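# Stack the upright magnet blocks flat in one pile

## Task

Take every magnet block from the row standing on its edge, lay each one flat, and pile them squarely on one another as a single separate stack on the bench; then open the grippers and pull the arms away from it.

## Robot and tools

Robot: two arms, left_arm and right_arm, each ending in a two-finger parallel gripper. There are three cameras: cam_high (a fixed overhead view) and cam_left_wrist and cam_right_wrist (one on each hand). Every image is 504x504 pixels and they arrive in that order.

Frame: all positions share a single scene frame measured in metres. The origin sits on the table surface midway between the arms. +z is up, +x reaches out over the table, and left_arm is mounted on the +y side. The names left and right refer only to the arms, not to sides of a picture. Orientations are quaternions written w first (qw, qx, qy, qz). On a gripper, the fingers point along its own +z axis and close along its own y axis. The reported hand point lies between the finger pads, roughly 1 cm behind the fingertips. Printed positions may be slightly wrong, more so at long reach, and motions often stop a centimetre or more short, usually too low.

Row format: each row is a flat list of 16 numbers, always including both arms even if one stays still. The order is left_arm x, y, z, qw, qx, qy, qz, opening, then right_arm's same eight. Position is an absolute target for the hand point in metres, and the quaternion is an absolute target orientation, both in the scene frame. Opening runs from -1 (closed) to +1 (fully open, 0.094 m). A row may add 12 extra numbers from 0 to 1 (28 in total). These scale each joint's stiffness, left_arm's six joints first and then right_arm's, in Joint positions order. They stay in effect until you change them.

execute_actions(actions): actions is a list of up to 15 actions. Each action is a list of up to 15 rows, and each row is applied for one 1/30 s step. If an action has fewer than 15 rows, its last row is repeated to fill the 15 steps. An empty list simply returns the current state and images. An action is rejected for both arms if any target lies more than 0.6 m from that gripper's current position along any of the gripper's own axes. If the first action fails this check, or any action is malformed, nothing in the call runs. At each step the command is clamped to within 70 mm and 16 degrees of the measured pose, so a distant target takes several actions to reach. To hold an orientation, resend the same quaternion rather than copying back the slightly drifted reported one. To keep an arm still, resend its last reported full pose and the opening it should have.

move(target, speed, blocking): target is one 16-number row of absolute poses for both arms. Each gripper follows a straight line to its pose, and both paths finish together. A move lasts between 0.5 and 10 s and is cut off at 10 s. speed is in m/s, from 0.002 to 0.5 (default 0.25); turning is capped at twice that value in rad/s. The opening is sent when the move starts. Paths do not avoid obstacles or the other arm, and an arm may overshoot the set speed, especially near full stretch. blocking=false returns after 0.5 s while the motion continues. Until a result shows that the move has ended, execute_actions and move calls are refused, so use wait or stop first. Faster contact hits harder, and aiming further past a surface presses harder.

wait(seconds): 0 to 10. The arms keep their last command, and a running move continues.
stop(): brakes a running move. The arm needs some distance to stop, and the fingers keep moving.
zoom_image(camera, region): region is [x0, y0, x1, y1] in image pixels, with the origin at the top left, at most 504 by 504. It returns a closer view of the camera's latest image.
finished_scene(scene): give the current scene's number. This ends the scene and cannot be undone, so the stack must already be finished and stable.

Results: the state line lists each gripper's position and quaternion for left_arm | right_arm. Hand target lines show the pose each arm is currently heading toward. grip_measured gives the finger opening on the command scale; the last value in Joint positions is the opening in metres. Each gripper's reading can be off by about 1 mm. A move: line reports how the move ended: done; off_target (not close to its pose); moving; held (a check blocked the last step); or fault. It also reports the distance from each pose. limits=paced means the commanded pose was clipped. limits=held means some steps were blocked, and the arm may then speed up sharply. If only one arm is named, the other finished normally. A pose unreachable line means the clearance check changed or blocked a command for the named arm. FAULT or OVER-TEMPERATURE FAULT lines mean that arm has stopped. Joint torques are the total drive output, and they are noisy and offset.

Grasping: to hold a block, command an opening about 0.03 below grip_measured for a firm grip, or less below it for a lighter one. Grip force peaks at about 50-62 N per pad, and is lower on very thin parts.

Joint limits (rad), listed from base to hand: waist -2.618 to 3.054, shoulder 0 to 3.142, elbow 0 to 3.142, wrist pitch -1.571 to 1.571, wrist yaw -1.571 to 1.571, wrist roll -2.094 to 2.094.

Cameras: calibration data (K, distortion, T_world_to_cam) is supplied per camera; cam_high uses a pinhole model with radial distortion, and the wrist cameras are fisheye. Actual poses can differ by a few degrees and millimetres, so use the images to check block positions.

Avoid: knocking or placing anything off the table, dropping blocks, hitting or slamming into things, hard pushes, and the arms touching or pressing on each other. Magnets may pull blocks toward each other or toward the stack. An occasional brief tug or push on a held or loose item can happen, so check your grip. Holding loads heats the motors. A MOTOR HOT warning appears at 75 °C, the arm halts for 10 s at 90 °C, and at 100 °C the arm goes limp and falls. The robot keeps its last command while you are composing a reply.

Each tool is called after ">>>" as name(argument=value, ...) on one line, values as JSON.

## Session

>>> execute_actions(actions=[])

>>> zoom_image(camera="cam_high", region=[130,170,430,470])

Scene clock: 0.00 s.
left_arm: end_effector_position=(+0.2638, +0.1512, +0.1514) grip_measured=+1.000 end_effector_quat_wxyz=(+0.412, +0.570, +0.711, -0.005) | right_arm: end_effector_position=(+0.3171, -0.5675, +0.1725) grip_measured=+1.000 end_effector_quat_wxyz=(+0.163, +0.711, +0.684, +0.026)
Joint positions: left_arm=[-0.55   0.886  0.617 -0.459  0.101  0.752  0.094] | right_arm=[-0.616  1.93   1.857 -1.169 -0.045  0.835  0.094]
Joint velocities: left_arm=[-0.002  0.012  0.002 -0.037 -0.066 -0.066  0.   ] | right_arm=[ 0.012  0.017 -0.007 -0.007  0.007  0.007  0.   ]
Joint torques (N m, as the arm reports them, + toward a larger angle): no reading
Hand target (left_arm): +0.267, +0.148, +0.162; +0.428, +0.566, +0.705, -0.006
Hand target (right_arm): +0.317, -0.569, +0.179; +0.172, +0.709, +0.683, +0.023
Joint stiffness scale: left_arm=[1. 1. 1. 1. 1. 1.] | right_arm=[1. 1. 1. 1. 1. 1.]
camera_calibration (this result's frames):
cam_left_wrist: T_world_to_cam=[[-0.819563, -0.322921, -0.473328, 0.34016], [-0.343467, 0.938073, -0.0452764, -0.01556], [0.458636, 0.125466, -0.879722, 0.0821249], [0, 0, 0, 1]] pos_world=[0.235772, 0.114137, 0.23255]
cam_right_wrist: T_world_to_cam=[[-0.965122, 0.100193, -0.241868, 0.398408], [-0.0973768, 0.720198, 0.686901, 0.32041], [0.243016, 0.686496, -0.685322, 0.543295], [0, 0, 0, 1]] pos_world=[0.283684, -0.643646, 0.248604]

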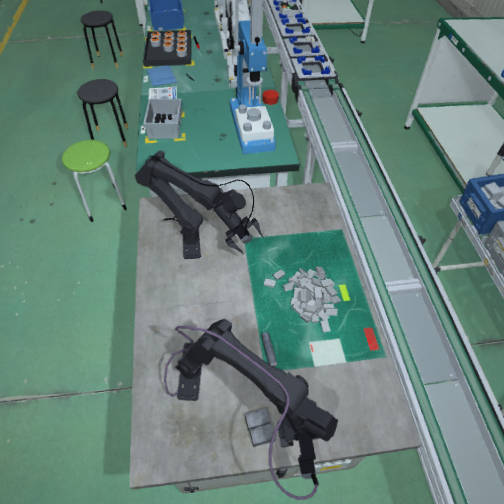

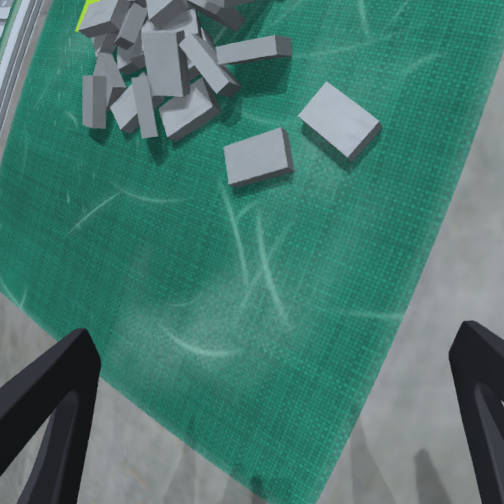

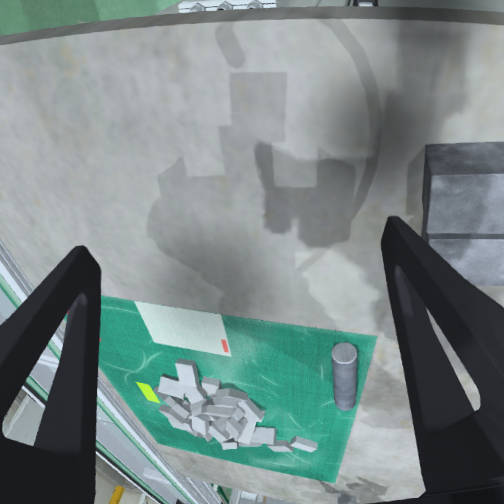

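Region (130, 170, 430, 470) of cam_high's 504x504 image, scaled by 1.680, with more detail than that image has.

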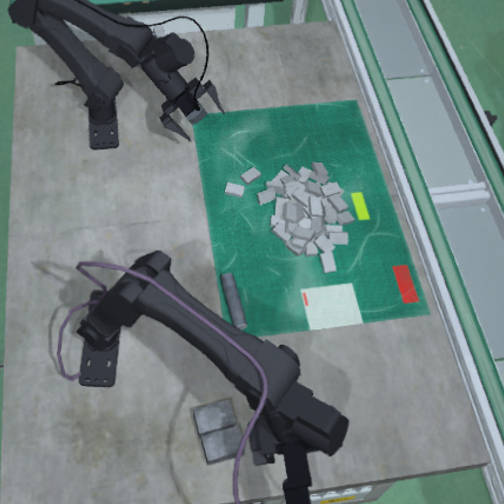

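>>> move(target=[0.205,0.37,0.1,0,0.7,0.71,0,0.6,0.2,-0.36,0.15,0,0,1,0,0.5], speed=0.3)

Scene clock: 3.37 s.
left_arm: end_effector_position=(+0.2040, +0.3686, +0.0898) grip_measured=+0.602 end_effector_quat_wxyz=(-0.006, +0.705, +0.709, -0.002) | right_arm: end_effector_position=(+0.2063, -0.3642, +0.1464) grip_measured=+0.502 end_effector_quat_wxyz=(-0.003, +0.007, +1.000, -0.002)
Joint positions: left_arm=[ 0.266  1.252  0.888 -1.216 -0.009  1.827  0.075] | right_arm=[-0.288  1.424  1.244 -1.394  0.005 -0.44   0.071]
Joint velocities: left_arm=[-0.007 -0.007 -0.002  0.022 -0.007  0.066 -0.001] | right_arm=[-0.022  0.007 -0.002 -0.066  0.007  0.022  0.   ]
Joint torques (N m, as the arm reports them, + toward a larger angle): left_arm=[ 1.05 -2.    8.02 -0.16  0.03  0.06] | right_arm=[ 0.51 -6.46  6.22  0.5   0.01 -0.08]
Hand target (left_arm): +0.207, +0.372, +0.097; -0.005, +0.705, +0.709, +0.000
Hand target (right_arm): +0.201, -0.360, +0.150; -0.002, -0.001, +1.000, -0.004
Off the commanded pose (left_arm): 0.010 m, 1 deg.
Off the commanded pose (right_arm): 0.008 m, 1 deg.
Joint stiffness scale: left_arm=[1. 1. 1. 1. 1. 1.] | right_arm=[1. 1. 1. 1. 1. 1.]
move: done
camera_calibration (this result's frames):
cam_left_wrist: T_world_to_cam=[[-0.99953, 0.0236961, 0.0194471, 0.196918], [0.03065, 0.783327, 0.620854, -0.321926], [-0.000521576, 0.621158, -0.783685, -0.0695109], [0, 0, 0, 1]] pos_world=[0.206656, 0.290685, 0.141565]
cam_right_wrist: T_world_to_cam=[[-0.0947289, -0.994447, 0.0458361, -0.355588], [-0.567135, 0.0917503, 0.818498, 0.0299019], [-0.818159, 0.0515402, -0.572677, 0.383951], [0, 0, 0, 1]] pos_world=[0.297407, -0.376146, 0.211704]

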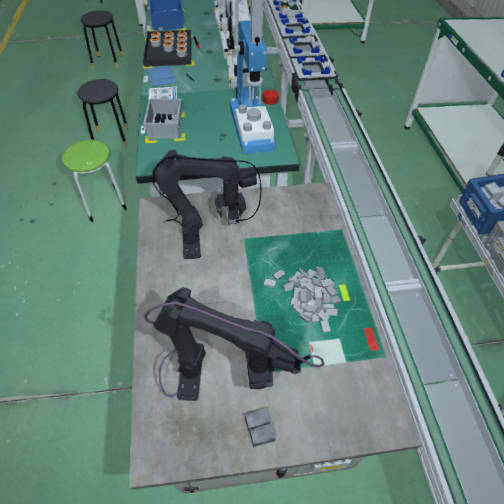

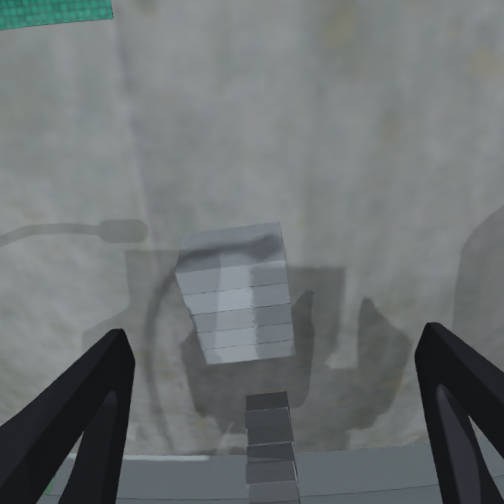

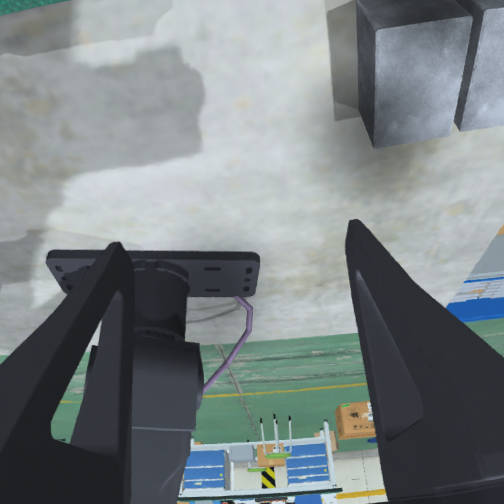

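>>> move(target=[0.212,0.4,0.05,0,0.66,0.75,0,0.6,0.2,-0.36,0.15,0,0,1,0,0.5], speed=0.1)

>>> move(target=[0.212,0.402,0.012,0,0.66,0.75,0,0.6,0.2,-0.36,0.15,0,0,1,0,0.5], speed=0.06)

Scene clock: 4.73 s.
left_arm: end_effector_position=(+0.2143, +0.4005, +0.0541) grip_measured=+0.602 end_effector_quat_wxyz=(-0.004, +0.661, +0.750, +0.005) | right_arm: end_effector_position=(+0.2060, -0.3642, +0.1464) grip_measured=+0.502 end_effector_quat_wxyz=(-0.003, +0.003, +1.000, -0.002)
Joint positions: left_arm=[ 0.401  1.354  0.816 -1.028 -0.011  1.843  0.075] | right_arm=[-0.288  1.424  1.244 -1.395  0.006 -0.448  0.071]
Joint velocities: left_arm=[-0.012  0.007 -0.007 -0.007  0.022 -0.037 -0.001] | right_arm=[ 0.002 -0.012 -0.002  0.022 -0.007 -0.022  0.   ]
Joint torques (N m, as the arm reports them, + toward a larger angle): left_arm=[ 0.97 -2.75  4.42  0.22  0.12  0.07] | right_arm=[-0.01 -6.66  6.    0.53 -0.06 -0.08]
Hand target (left_arm): +0.213, +0.401, +0.050; -0.001, +0.661, +0.751, +0.000
Hand target (right_arm): +0.200, -0.360, +0.150; -0.000, +0.000, +1.000, -0.000
Off the commanded pose (left_arm): 0.005 m, 1 deg.
Off the commanded pose (right_arm): 0.008 m, 1 deg.
Joint stiffness scale: left_arm=[1. 1. 1. 1. 1. 1.] | right_arm=[1. 1. 1. 1. 1. 1.]
move: done
camera_calibration (this result's frames):
cam_left_wrist: T_world_to_cam=[[-0.995362, -0.096009, 0.00601855, 0.254971], [-0.0711215, 0.776585, 0.625985, -0.30083], [-0.0647741, 0.622654, -0.779812, -0.104359], [0, 0, 0, 1]] pos_world=[0.225634, 0.323079, 0.1054]
cam_right_wrist: T_world_to_cam=[[-0.0870724, -0.995135, 0.0460971, -0.357481], [-0.566683, 0.0875344, 0.819273, 0.0279789], [-0.819322, 0.0452136, -0.571548, 0.381464], [0, 0, 0, 1]] pos_world=[0.297271, -0.375438, 0.211581]

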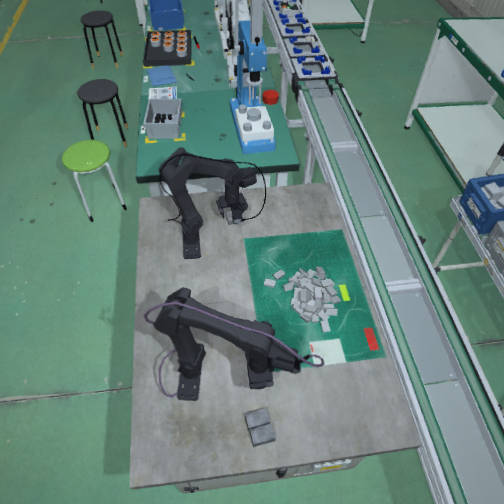

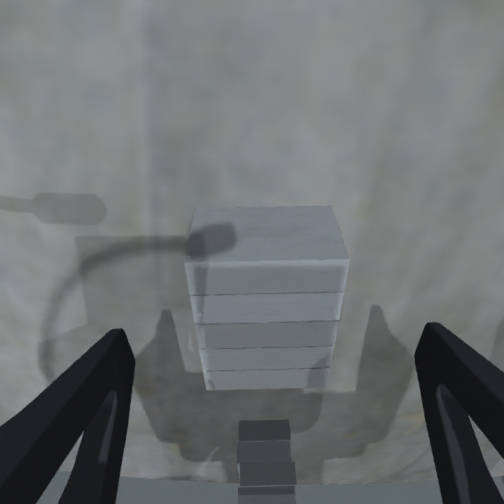

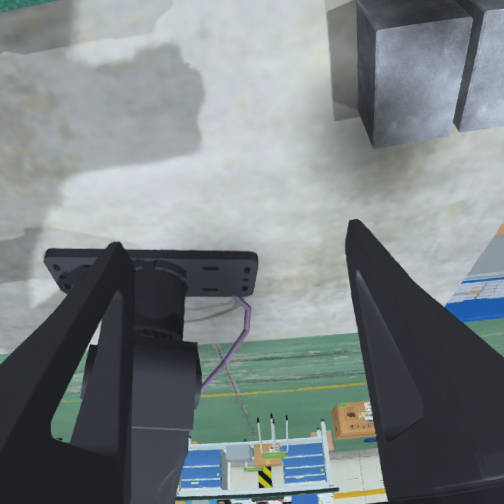

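Scene clock: 5.97 s.
left_arm: end_effector_position=(+0.2155, +0.4030, +0.0162) grip_measured=+0.602 end_effector_quat_wxyz=(-0.003, +0.662, +0.750, +0.007) | right_arm: end_effector_position=(+0.2060, -0.3642, +0.1464) grip_measured=+0.502 end_effector_quat_wxyz=(-0.003, +0.003, +1.000, -0.002)
Joint positions: left_arm=[ 0.41   1.423  0.709 -0.847 -0.012  1.853  0.075] | right_arm=[-0.288  1.424  1.244 -1.395  0.006 -0.448  0.071]
Joint velocities: left_arm=[-0.002 -0.012  0.002 -0.037  0.022 -0.081 -0.001] | right_arm=[-0.002 -0.002 -0.007 -0.081 -0.051  0.022 -0.001]
Joint torques (N m, as the arm reports them, + toward a larger angle): left_arm=[ 1.01 -2.83  4.04  0.25  0.14  0.04] | right_arm=[-0.03 -6.63  6.    0.52 -0.08 -0.07]
Hand target (left_arm): +0.213, +0.402, +0.012; -0.000, +0.661, +0.751, +0.000
Hand target (right_arm): +0.200, -0.360, +0.150; -0.000, +0.000, +1.000, +0.000
Off the commanded pose (left_arm): 0.006 m, 1 deg.
Off the commanded pose (right_arm): 0.008 m, 1 deg.
Joint stiffness scale: left_arm=[1. 1. 1. 1. 1. 1.] | right_arm=[1. 1. 1. 1. 1. 1.]
move: done
camera_calibration (this result's frames):
cam_left_wrist: T_world_to_cam=[[-0.995484, -0.0948813, 0.00299317, 0.256172], [-0.0720373, 0.77559, 0.627113, -0.278392], [-0.0618227, 0.624065, -0.778923, -0.13664], [0, 0, 0, 1]] pos_world=[0.226513, 0.325497, 0.0673841]
cam_right_wrist: T_world_to_cam=[[-0.0870724, -0.995135, 0.0460971, -0.357481], [-0.566683, 0.0875344, 0.819273, 0.0279789], [-0.819322, 0.0452136, -0.571548, 0.381464], [0, 0, 0, 1]] pos_world=[0.297271, -0.375438, 0.211581]

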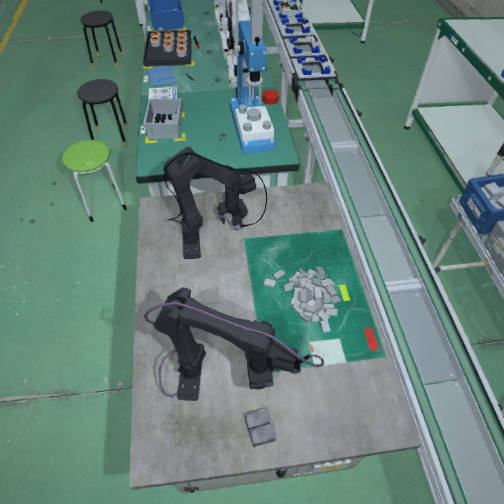

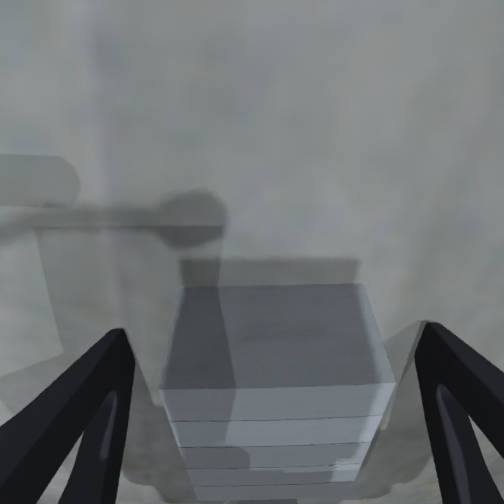

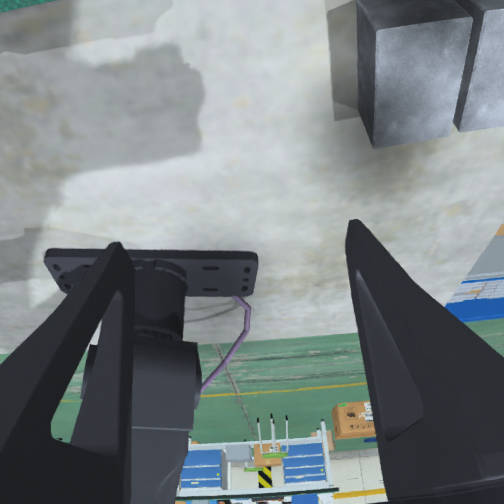

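5 blocks, slightly shorter.

>>> move(target=[0.212,0.402,0.012,0,0.66,0.75,0,-0.19,0.2,-0.36,0.15,0,0,1,0,0.5])

Scene clock: 6.73 s.
left_arm: end_effector_position=(+0.2158, +0.4032, +0.0162) grip_measured=-0.120 end_effector_quat_wxyz=(-0.003, +0.662, +0.750, +0.007) | right_arm: end_effector_position=(+0.2059, -0.3642, +0.1464) grip_measured=+0.502 end_effector_quat_wxyz=(-0.004, +0.003, +1.000, -0.002)
Joint positions: left_arm=[ 0.41   1.423  0.709 -0.846 -0.012  1.853  0.041] | right_arm=[-0.288  1.424  1.244 -1.396  0.006 -0.448  0.071]
Joint velocities: left_arm=[-0.002 -0.037  0.007  0.022 -0.007 -0.007  0.   ] | right_arm=[-0.002  0.007  0.007  0.037 -0.007  0.037  0.   ]
Joint torques (N m, as the arm reports them, + toward a larger angle): left_arm=[ 1.06 -3.07  3.83  0.21  0.15  0.07] | right_arm=[ 0.   -6.68  5.98  0.52 -0.08 -0.08]
Hand target (left_arm): +0.212, +0.402, +0.012; -0.000, +0.660, +0.751, +0.000
Hand target (right_arm): +0.200, -0.360, +0.150; -0.000, +0.000, +1.000, +0.000
Off the commanded pose (left_arm): 0.006 m, 1 deg.
Off the commanded pose (right_arm): 0.008 m, 1 deg.
Joint stiffness scale: left_arm=[1. 1. 1. 1. 1. 1.] | right_arm=[1. 1. 1. 1. 1. 1.]
move: done
camera_calibration (this result's frames):
cam_left_wrist: T_world_to_cam=[[-0.99545, -0.095267, 0.00165193, 0.256682], [-0.0731243, 0.774965, 0.627759, -0.27806], [-0.061085, 0.624783, -0.778406, -0.137207], [0, 0, 0, 1]] pos_world=[0.2268, 0.325664, 0.0673284]
cam_right_wrist: T_world_to_cam=[[-0.0870566, -0.995143, 0.0459603, -0.357433], [-0.566402, 0.0873971, 0.819482, 0.0277882], [-0.819518, 0.0453093, -0.571259, 0.381426], [0, 0, 0, 1]] pos_world=[0.297208, -0.375407, 0.211549]

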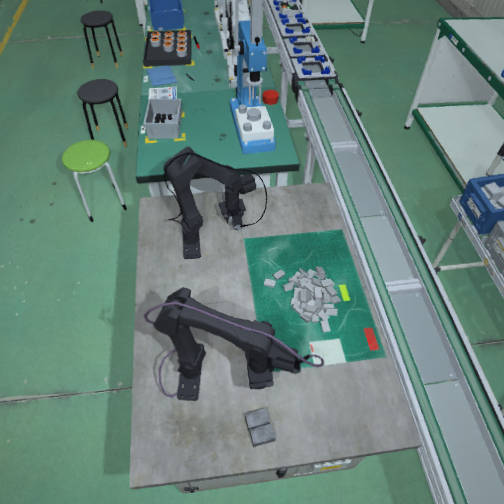

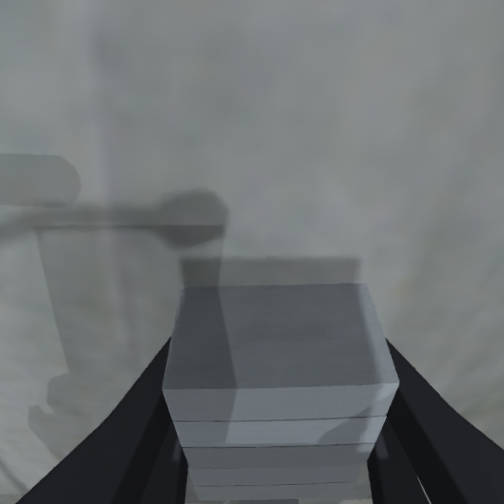

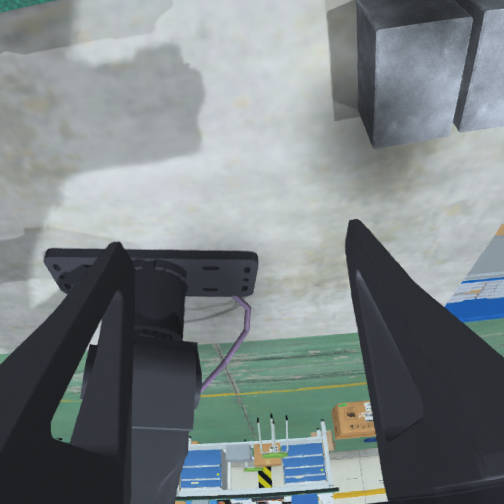

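>>> move(target=[0.216,0.39,0.1,0,0.66,0.75,0,-0.17,0.2,-0.36,0.15,0,0,1,0,0.5], speed=0.08)

>>> move(target=[0.19,-0.07,0.09,0.53,0.395,0.685,-0.305,-0.17,0.2,-0.36,0.15,0,0,1,0,0.5])

>>> move(target=[0.19,-0.07,0.014,0.53,0.395,0.685,-0.305,-0.17,0.2,-0.36,0.15,0,0,1,0,0.5], speed=0.03)

Scene clock: 8.63 s.
left_arm: end_effector_position=(+0.2071, +0.3917, +0.0839) grip_measured=-0.120 end_effector_quat_wxyz=(-0.015, +0.659, +0.752, -0.016) | right_arm: end_effector_position=(+0.2059, -0.3642, +0.1464) grip_measured=+0.502 end_effector_quat_wxyz=(-0.004, +0.003, +1.000, -0.002)
Joint positions: left_arm=[ 0.374  1.333  0.921 -1.201 -0.011  1.811  0.041] | right_arm=[-0.288  1.424  1.244 -1.396  0.006 -0.448  0.071]
Joint velocities: left_arm=[ 0.012  0.002 -0.022  0.007 -0.022 -0.037  0.001] | right_arm=[ 0.007  0.007  0.002 -0.007 -0.037 -0.051 -0.001]
Joint torques (N m, as the arm reports them, + toward a larger angle): left_arm=[-1.01 -4.93  8.41 -0.27  0.16 -0.1 ] | right_arm=[-0.03 -6.7   5.99  0.53 -0.06 -0.08]
Hand target (left_arm): +0.214, +0.389, +0.100; +0.001, +0.661, +0.751, -0.000
Hand target (right_arm): +0.200, -0.360, +0.150; -0.000, +0.000, +1.000, +0.000
Off the commanded pose (left_arm): 0.018 m, 3 deg.
Off the commanded pose (right_arm): 0.008 m, 1 deg.
Joint stiffness scale: left_arm=[1. 1. 1. 1. 1. 1.] | right_arm=[1. 1. 1. 1. 1. 1.]
move: off_target (left_arm)
camera_calibration (this result's frames):
cam_left_wrist: T_world_to_cam=[[-0.993549, -0.10082, 0.0519191, 0.244417], [-0.0477207, 0.78702, 0.615078, -0.321212], [-0.102873, 0.608633, -0.786755, -0.0621392], [0, 0, 0, 1]] pos_world=[0.221119, 0.315263, 0.135992]
cam_right_wrist: T_world_to_cam=[[-0.0870566, -0.995143, 0.0459603, -0.357433], [-0.566402, 0.0873971, 0.819482, 0.0277882], [-0.819518, 0.0453093, -0.571259, 0.381426], [0, 0, 0, 1]] pos_world=[0.297208, -0.375407, 0.211549]

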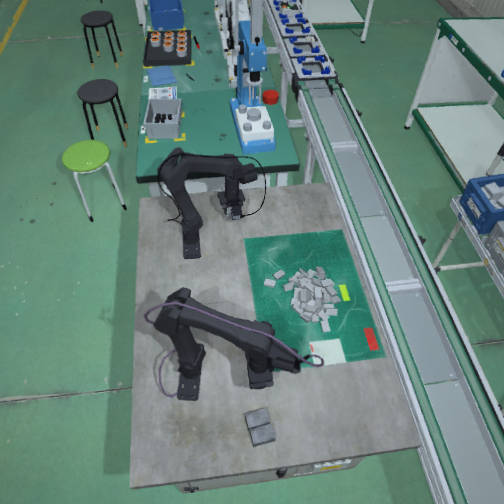

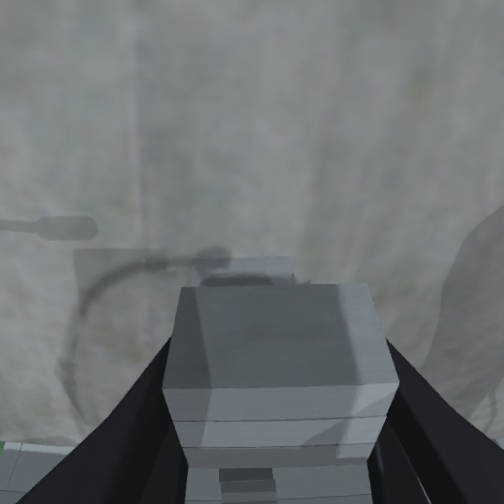

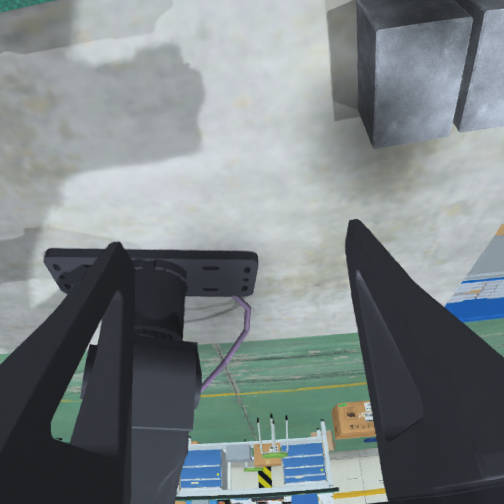

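Scene clock: 12.63 s.
left_arm: end_effector_position=(+0.1872, -0.0658, +0.0651) grip_measured=-0.120 end_effector_quat_wxyz=(+0.502, +0.406, +0.711, -0.278) | right_arm: end_effector_position=(+0.2059, -0.3642, +0.1464) grip_measured=+0.502 end_effector_quat_wxyz=(-0.004, +0.003, +1.000, -0.002)
Joint positions: left_arm=[-1.272  1.778  0.426  0.992 -0.235 -0.075  0.041] | right_arm=[-0.288  1.424  1.244 -1.396  0.006 -0.448  0.071]
Joint velocities: left_arm=[-0.002  0.007 -0.007 -0.051 -0.037 -0.066 -0.002] | right_arm=[-0.017 -0.007 -0.007  0.007 -0.051  0.007  0.   ]
Joint torques (N m, as the arm reports them, + toward a larger angle): left_arm=[-1.01 -5.66  4.08  2.87 -0.2   0.02] | right_arm=[ 0.01 -6.71  5.96  0.53 -0.07 -0.09]
Hand target (left_arm): +0.187, -0.074, +0.092; +0.535, +0.386, +0.686, -0.306
Hand target (right_arm): +0.200, -0.360, +0.150; -0.000, -0.000, +1.000, +0.000
Off the commanded pose (left_arm): 0.025 m, 6 deg.
Off the commanded pose (right_arm): 0.008 m, 1 deg.
Joint stiffness scale: left_arm=[1. 1. 1. 1. 1. 1.] | right_arm=[1. 1. 1. 1. 1. 1.]
move: off_target (left_arm); limits=paced
camera_calibration (this result's frames):
cam_left_wrist: T_world_to_cam=[[-0.865286, -0.49995, -0.0364752, 0.134947], [-0.407906, 0.744536, -0.528468, 0.188566], [0.291365, -0.442397, -0.848169, 0.0604454], [0, 0, 0, 1]] pos_world=[0.176073, -0.0461863, 0.155841]
cam_right_wrist: T_world_to_cam=[[-0.0866769, -0.995176, 0.0459576, -0.357522], [-0.566434, 0.0871788, 0.819483, 0.0277152], [-0.819536, 0.0449983, -0.571258, 0.381316], [0, 0, 0, 1]] pos_world=[0.297212, -0.375372, 0.211549]

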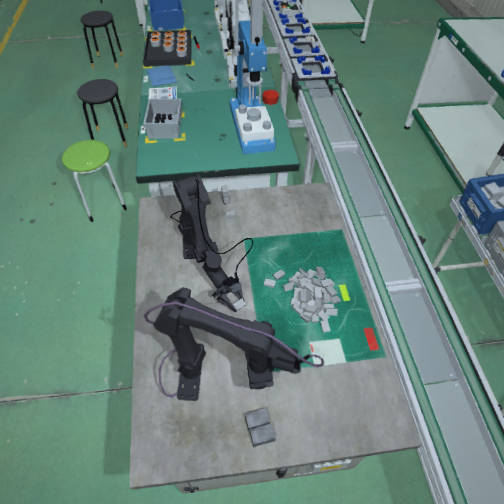

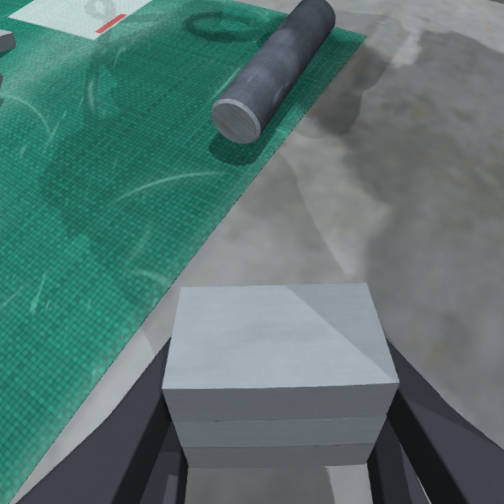

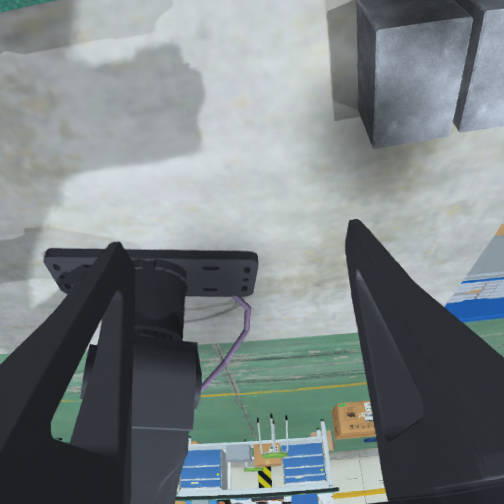

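Scene clock: 14.63 s.
left_arm: end_effector_position=(+0.1885, -0.0731, +0.0284) grip_measured=-0.120 end_effector_quat_wxyz=(+0.548, +0.388, +0.673, -0.312) | right_arm: end_effector_position=(+0.2059, -0.3642, +0.1464) grip_measured=+0.502 end_effector_quat_wxyz=(-0.004, +0.003, +1.000, -0.002)
Joint positions: left_arm=[-1.272  2.199  0.42   1.567 -0.23  -0.043  0.041] | right_arm=[-0.288  1.424  1.244 -1.396  0.006 -0.448  0.071]
Joint velocities: left_arm=[ 0.017 -0.002 -0.002  0.095 -0.022 -0.022  0.001] | right_arm=[ 0.012 -0.027  0.002  0.007  0.022  0.051 -0.   ]
Joint torques (N m, as the arm reports them, + toward a larger angle): left_arm=[ 1.09 -4.54  2.39  1.59  0.18 -0.17] | right_arm=[ 0.   -6.71  5.96  0.53 -0.06 -0.08]
Hand target (left_arm): +0.190, -0.070, +0.013; +0.531, +0.394, +0.686, -0.305
Hand target (right_arm): +0.200, -0.360, +0.150; -0.000, +0.000, +1.000, +0.000
Off the commanded pose (left_arm): 0.015 m, 3 deg.
Off the commanded pose (right_arm): 0.008 m, 1 deg.
Joint stiffness scale: left_arm=[1. 1. 1. 1. 1. 1.] | right_arm=[1. 1. 1. 1. 1. 1.]
move: off_target (left_arm)
camera_calibration (this result's frames):
cam_left_wrist: T_world_to_cam=[[-0.869848, -0.492195, -0.0332893, 0.132386], [-0.358257, 0.676649, -0.643272, 0.164094], [0.33914, -0.547623, -0.764914, 0.00673576], [0, 0, 0, 1]] pos_world=[0.171659, -0.0421857, 0.115116]
cam_right_wrist: T_world_to_cam=[[-0.0866769, -0.995176, 0.0459576, -0.357522], [-0.566434, 0.0871788, 0.819483, 0.0277152], [-0.819536, 0.0449983, -0.571258, 0.381316], [0, 0, 0, 1]] pos_world=[0.297212, -0.375372, 0.211549]

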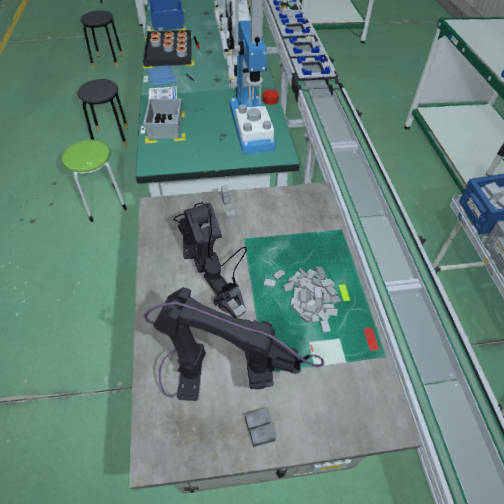

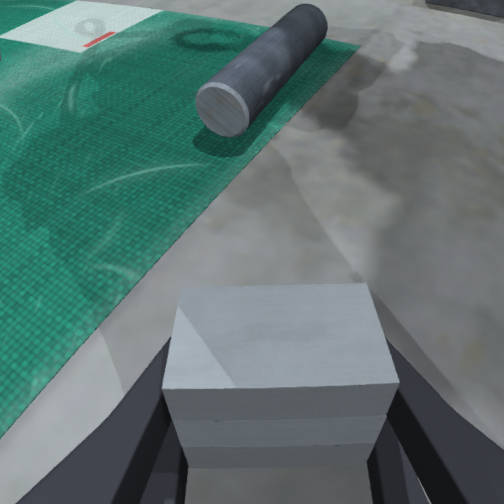

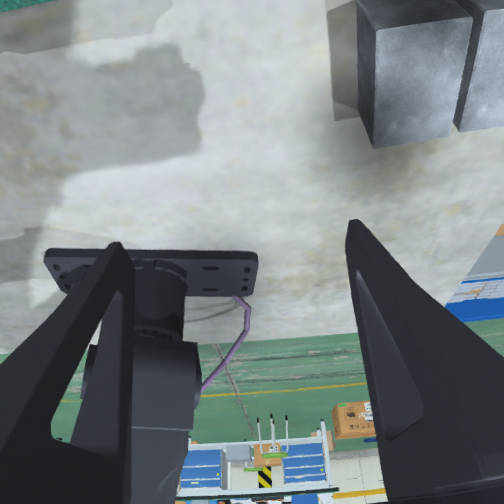

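>>> move(target=[0.189,-0.072,0.022,0.53,0.395,0.685,-0.305,0.5,0.2,-0.36,0.15,0,0,1,0,0.5])

>>> move(target=[0.18,-0.05,0.11,0.53,0.395,0.685,-0.305,0.6,0.2,-0.36,0.15,0,0,1,0,0.5])

>>> move(target=[0.21,0.428,0.09,0,0.66,0.75,0,0.6,0.2,-0.36,0.15,0,0,1,0,0.5], speed=0.35)

>>> move(target=[0.209,0.429,0.012,0,0.66,0.75,0,0.6,0.2,-0.36,0.15,0,0,1,0,0.5], speed=0.08)

Scene clock: 15.67 s.
left_arm: end_effector_position=(+0.1870, -0.0738, +0.0279) grip_measured=+0.498 end_effector_quat_wxyz=(+0.543, +0.393, +0.673, -0.312) | right_arm: end_effector_position=(+0.2059, -0.3642, +0.1464) grip_measured=+0.502 end_effector_quat_wxyz=(-0.004, +0.003, +1.000, -0.002)
Joint positions: left_arm=[-1.272  2.188  0.42   1.546 -0.221 -0.041  0.07 ] | right_arm=[-0.288  1.424  1.244 -1.396  0.006 -0.448  0.071]
Joint velocities: left_arm=[ 0.007  0.002 -0.002 -0.007  0.007 -0.022 -0.   ] | right_arm=[ 0.022 -0.027  0.002  0.007 -0.095 -0.066  0.001]
Joint torques (N m, as the arm reports them, + toward a larger angle): left_arm=[ 0.74 -7.11  2.26  1.33  0.07 -0.18] | right_arm=[-0.01 -6.68  6.03  0.52 -0.07 -0.06]
Hand target (left_arm): +0.189, -0.072, +0.022; +0.531, +0.395, +0.685, -0.306
Hand target (right_arm): +0.200, -0.360, +0.150; -0.000, +0.000, +1.000, +0.000
Off the commanded pose (left_arm): 0.006 m, 2 deg.
Off the commanded pose (right_arm): 0.008 m, 1 deg.
Joint stiffness scale: left_arm=[1. 1. 1. 1. 1. 1.] | right_arm=[1. 1. 1. 1. 1. 1.]
move: done
camera_calibration (this result's frames):
cam_left_wrist: T_world_to_cam=[[-0.874483, -0.483801, -0.0348784, 0.132288], [-0.354109, 0.685892, -0.635735, 0.163409], [0.331492, -0.543588, -0.771119, 0.00831672], [0, 0, 0, 1]] pos_world=[0.170792, -0.0435589, 0.114912]
cam_right_wrist: T_world_to_cam=[[-0.0866769, -0.995176, 0.0459576, -0.357522], [-0.566434, 0.0871788, 0.819483, 0.0277152], [-0.819536, 0.0449983, -0.571258, 0.381316], [0, 0, 0, 1]] pos_world=[0.297212, -0.375372, 0.211549]

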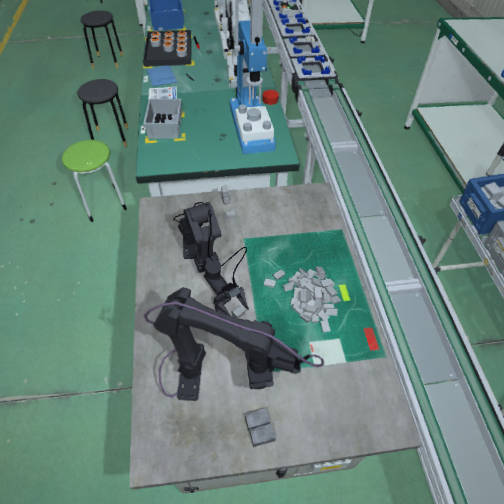

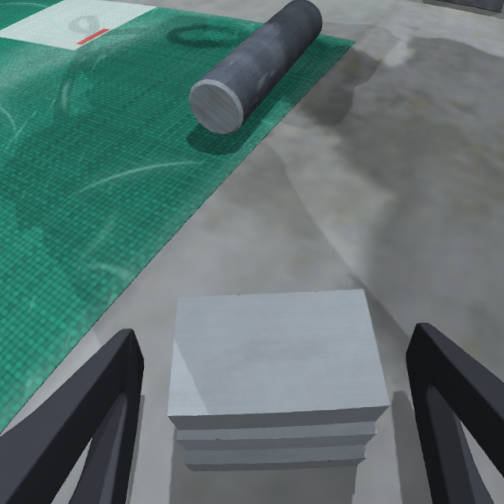

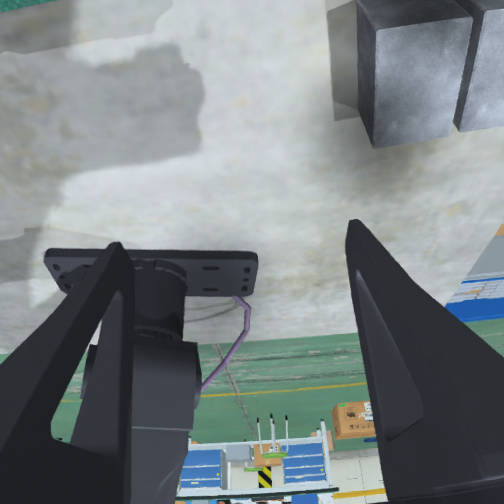

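Scene clock: 16.97 s.
left_arm: end_effector_position=(+0.1785, -0.0464, +0.1001) grip_measured=+0.598 end_effector_quat_wxyz=(+0.522, +0.405, +0.689, -0.296) | right_arm: end_effector_position=(+0.2059, -0.3642, +0.1464) grip_measured=+0.502 end_effector_quat_wxyz=(-0.004, +0.003, +1.000, -0.002)
Joint positions: left_arm=[-1.272  1.583  0.34   0.952 -0.219 -0.049  0.075] | right_arm=[-0.288  1.424  1.244 -1.396  0.006 -0.448  0.071]
Joint velocities: left_arm=[-0.002 -0.007 -0.007  0.022 -0.022  0.037 -0.   ] | right_arm=[-0.012 -0.002 -0.012 -0.037 -0.022  0.022 -0.002]
Joint torques (N m, as the arm reports them, + toward a larger angle): left_arm=[ 0.04 -5.57  5.25  1.83 -0.06 -0.12] | right_arm=[ 0.01 -6.68  6.    0.52 -0.08 -0.07]
Hand target (left_arm): +0.180, -0.049, +0.112; +0.530, +0.395, +0.685, -0.305
Hand target (right_arm): +0.200, -0.360, +0.150; -0.000, +0.000, +1.000, +0.000
Off the commanded pose (left_arm): 0.011 m, 2 deg.
Off the commanded pose (right_arm): 0.008 m, 1 deg.
Joint stiffness scale: left_arm=[1. 1. 1. 1. 1. 1.] | right_arm=[1. 1. 1. 1. 1. 1.]
move: off_target (left_arm)
camera_calibration (this result's frames):
cam_left_wrist: T_world_to_cam=[[-0.875146, -0.482069, -0.0415789, 0.141463], [-0.37046, 0.722842, -0.583318, 0.18687], [0.311255, -0.495085, -0.811179, 0.0916136], [0, 0, 0, 1]] pos_world=[0.164514, -0.0215262, 0.189202]
cam_right_wrist: T_world_to_cam=[[-0.0866769, -0.995176, 0.0459576, -0.357522], [-0.566434, 0.0871788, 0.819483, 0.0277152], [-0.819536, 0.0449983, -0.571258, 0.381316], [0, 0, 0, 1]] pos_world=[0.297212, -0.375372, 0.211549]

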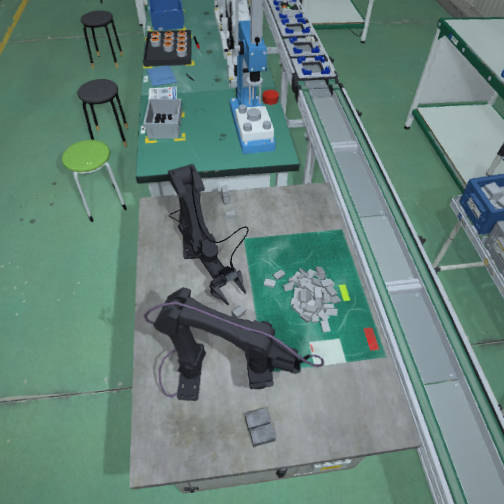

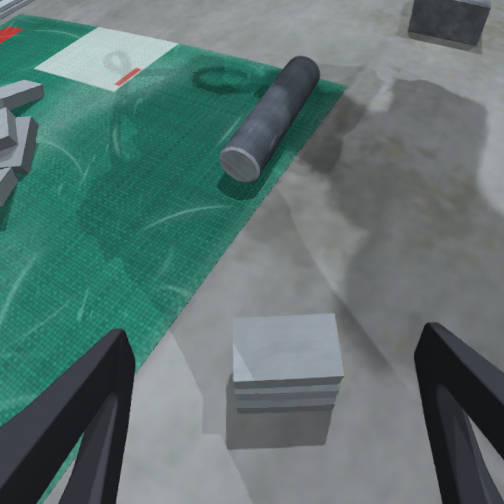

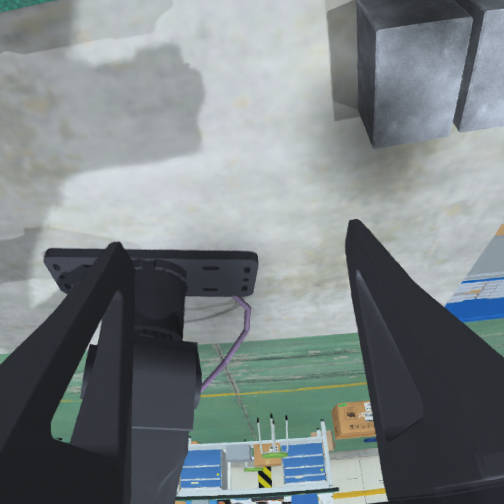

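Scene clock: 19.70 s.
left_arm: end_effector_position=(+0.2079, +0.4335, +0.0800) grip_measured=+0.598 end_effector_quat_wxyz=(-0.010, +0.657, +0.754, +0.004) | right_arm: end_effector_position=(+0.2059, -0.3642, +0.1464) grip_measured=+0.502 end_effector_quat_wxyz=(-0.004, +0.003, +1.000, -0.002)
Joint positions: left_arm=[ 0.546  1.371  0.935 -1.133 -0.022  1.977  0.075] | right_arm=[-0.288  1.424  1.244 -1.396  0.006 -0.448  0.071]
Joint velocities: left_arm=[-0.012 -0.007 -0.002 -0.066 -0.007 -0.051  0.   ] | right_arm=[ 0.007  0.012 -0.007  0.022 -0.066 -0.007  0.   ]
Joint torques (N m, as the arm reports them, + toward a larger angle): left_arm=[-1.04 -2.99  8.   -0.12  0.03  0.05] | right_arm=[-0.01 -6.62  5.98  0.52 -0.06 -0.07]
Hand target (left_arm): +0.213, +0.433, +0.088; -0.009, +0.666, +0.746, +0.007
Hand target (right_arm): +0.200, -0.360, +0.150; -0.000, +0.000, +1.000, +0.000
Off the commanded pose (left_arm): 0.012 m, 1 deg.
Off the commanded pose (right_arm): 0.008 m, 1 deg.
Joint stiffness scale: left_arm=[1. 1. 1. 1. 1. 1.] | right_arm=[1. 1. 1. 1. 1. 1.]
move: off_target (left_arm); limits=paced
camera_calibration (this result's frames):
cam_left_wrist: T_world_to_cam=[[-0.994127, -0.107147, 0.0151845, 0.255375], [-0.0734775, 0.771326, 0.632185, -0.340856], [-0.079449, 0.627356, -0.774669, -0.104471], [0, 0, 0, 1]] pos_world=[0.22053, 0.355814, 0.130676]
cam_right_wrist: T_world_to_cam=[[-0.0866769, -0.995176, 0.0459576, -0.357522], [-0.566434, 0.0871788, 0.819483, 0.0277152], [-0.819536, 0.0449983, -0.571258, 0.381316], [0, 0, 0, 1]] pos_world=[0.297212, -0.375372, 0.211549]

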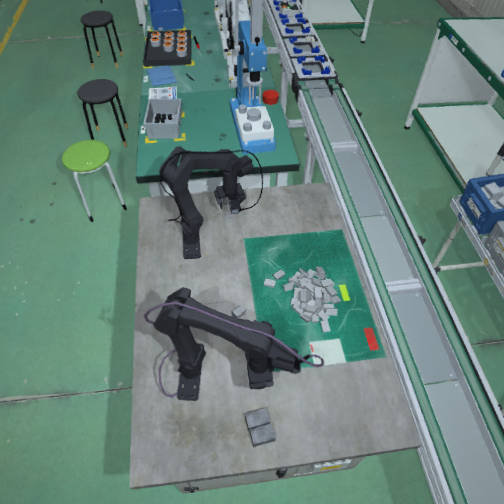

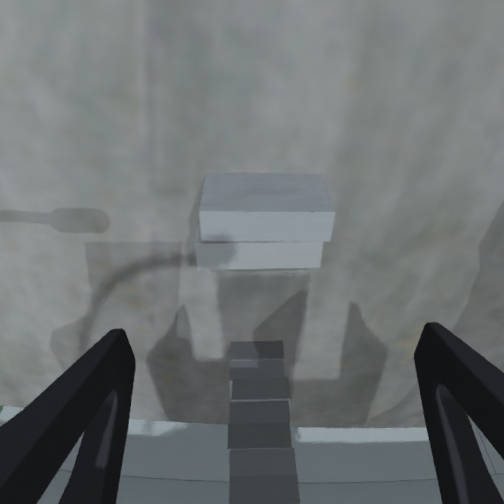

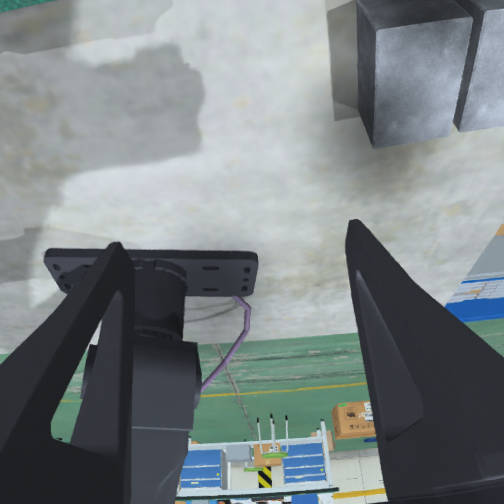

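Scene clock: 21.13 s.
left_arm: end_effector_position=(+0.2116, +0.4339, +0.0166) grip_measured=+0.598 end_effector_quat_wxyz=(-0.005, +0.657, +0.754, +0.008) | right_arm: end_effector_position=(+0.2059, -0.3642, +0.1464) grip_measured=+0.502 end_effector_quat_wxyz=(-0.004, +0.003, +1.000, -0.002)
Joint positions: left_arm=[ 0.546  1.465  0.746 -0.84  -0.013  1.977  0.075] | right_arm=[-0.288  1.424  1.244 -1.396  0.006 -0.448  0.071]
Joint velocities: left_arm=[ 0.002  0.002 -0.002 -0.095  0.007 -0.022 -0.001] | right_arm=[-0.032  0.007  0.002  0.037  0.125  0.007 -0.   ]
Joint torques (N m, as the arm reports them, + toward a larger angle): left_arm=[-0.12 -3.11  3.99  0.24  0.15  0.02] | right_arm=[-0.04 -6.65  6.02  0.52 -0.07 -0.07]
Hand target (left_arm): +0.210, +0.430, +0.012; -0.000, +0.661, +0.751, +0.000
Hand target (right_arm): +0.200, -0.360, +0.150; -0.000, +0.000, +1.000, +0.000
Off the commanded pose (left_arm): 0.007 m, 1 deg.
Off the commanded pose (right_arm): 0.008 m, 1 deg.
Joint stiffness scale: left_arm=[1. 1. 1. 1. 1. 1.] | right_arm=[1. 1. 1. 1. 1. 1.]
move: done
camera_calibration (this result's frames):
cam_left_wrist: T_world_to_cam=[[-0.994288, -0.106688, 0.00300486, 0.260085], [-0.0810186, 0.772787, 0.629473, -0.299816], [-0.0694796, 0.625634, -0.777016, -0.15497], [0, 0, 0, 1]] pos_world=[0.223542, 0.356397, 0.0675306]
cam_right_wrist: T_world_to_cam=[[-0.0866769, -0.995176, 0.0459576, -0.357522], [-0.566434, 0.0871788, 0.819483, 0.0277152], [-0.819536, 0.0449983, -0.571258, 0.381316], [0, 0, 0, 1]] pos_world=[0.297212, -0.375372, 0.211549]

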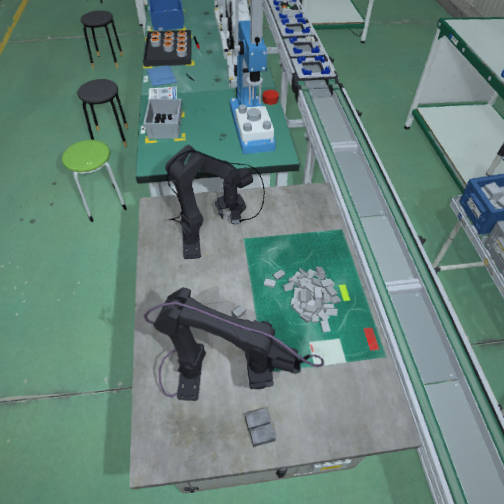

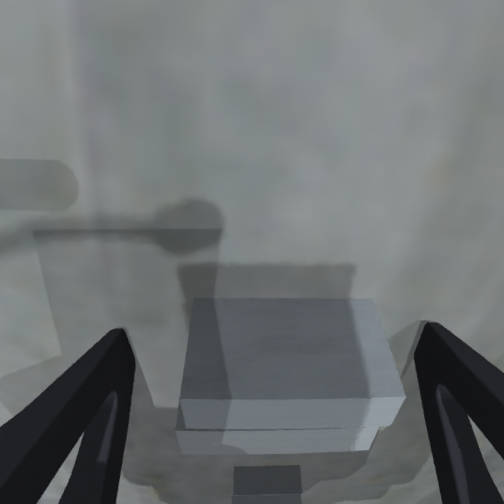

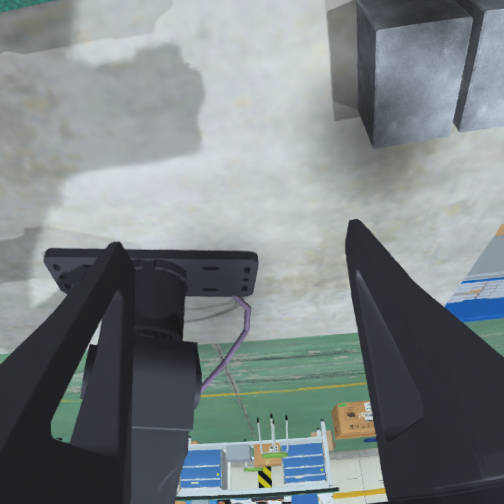

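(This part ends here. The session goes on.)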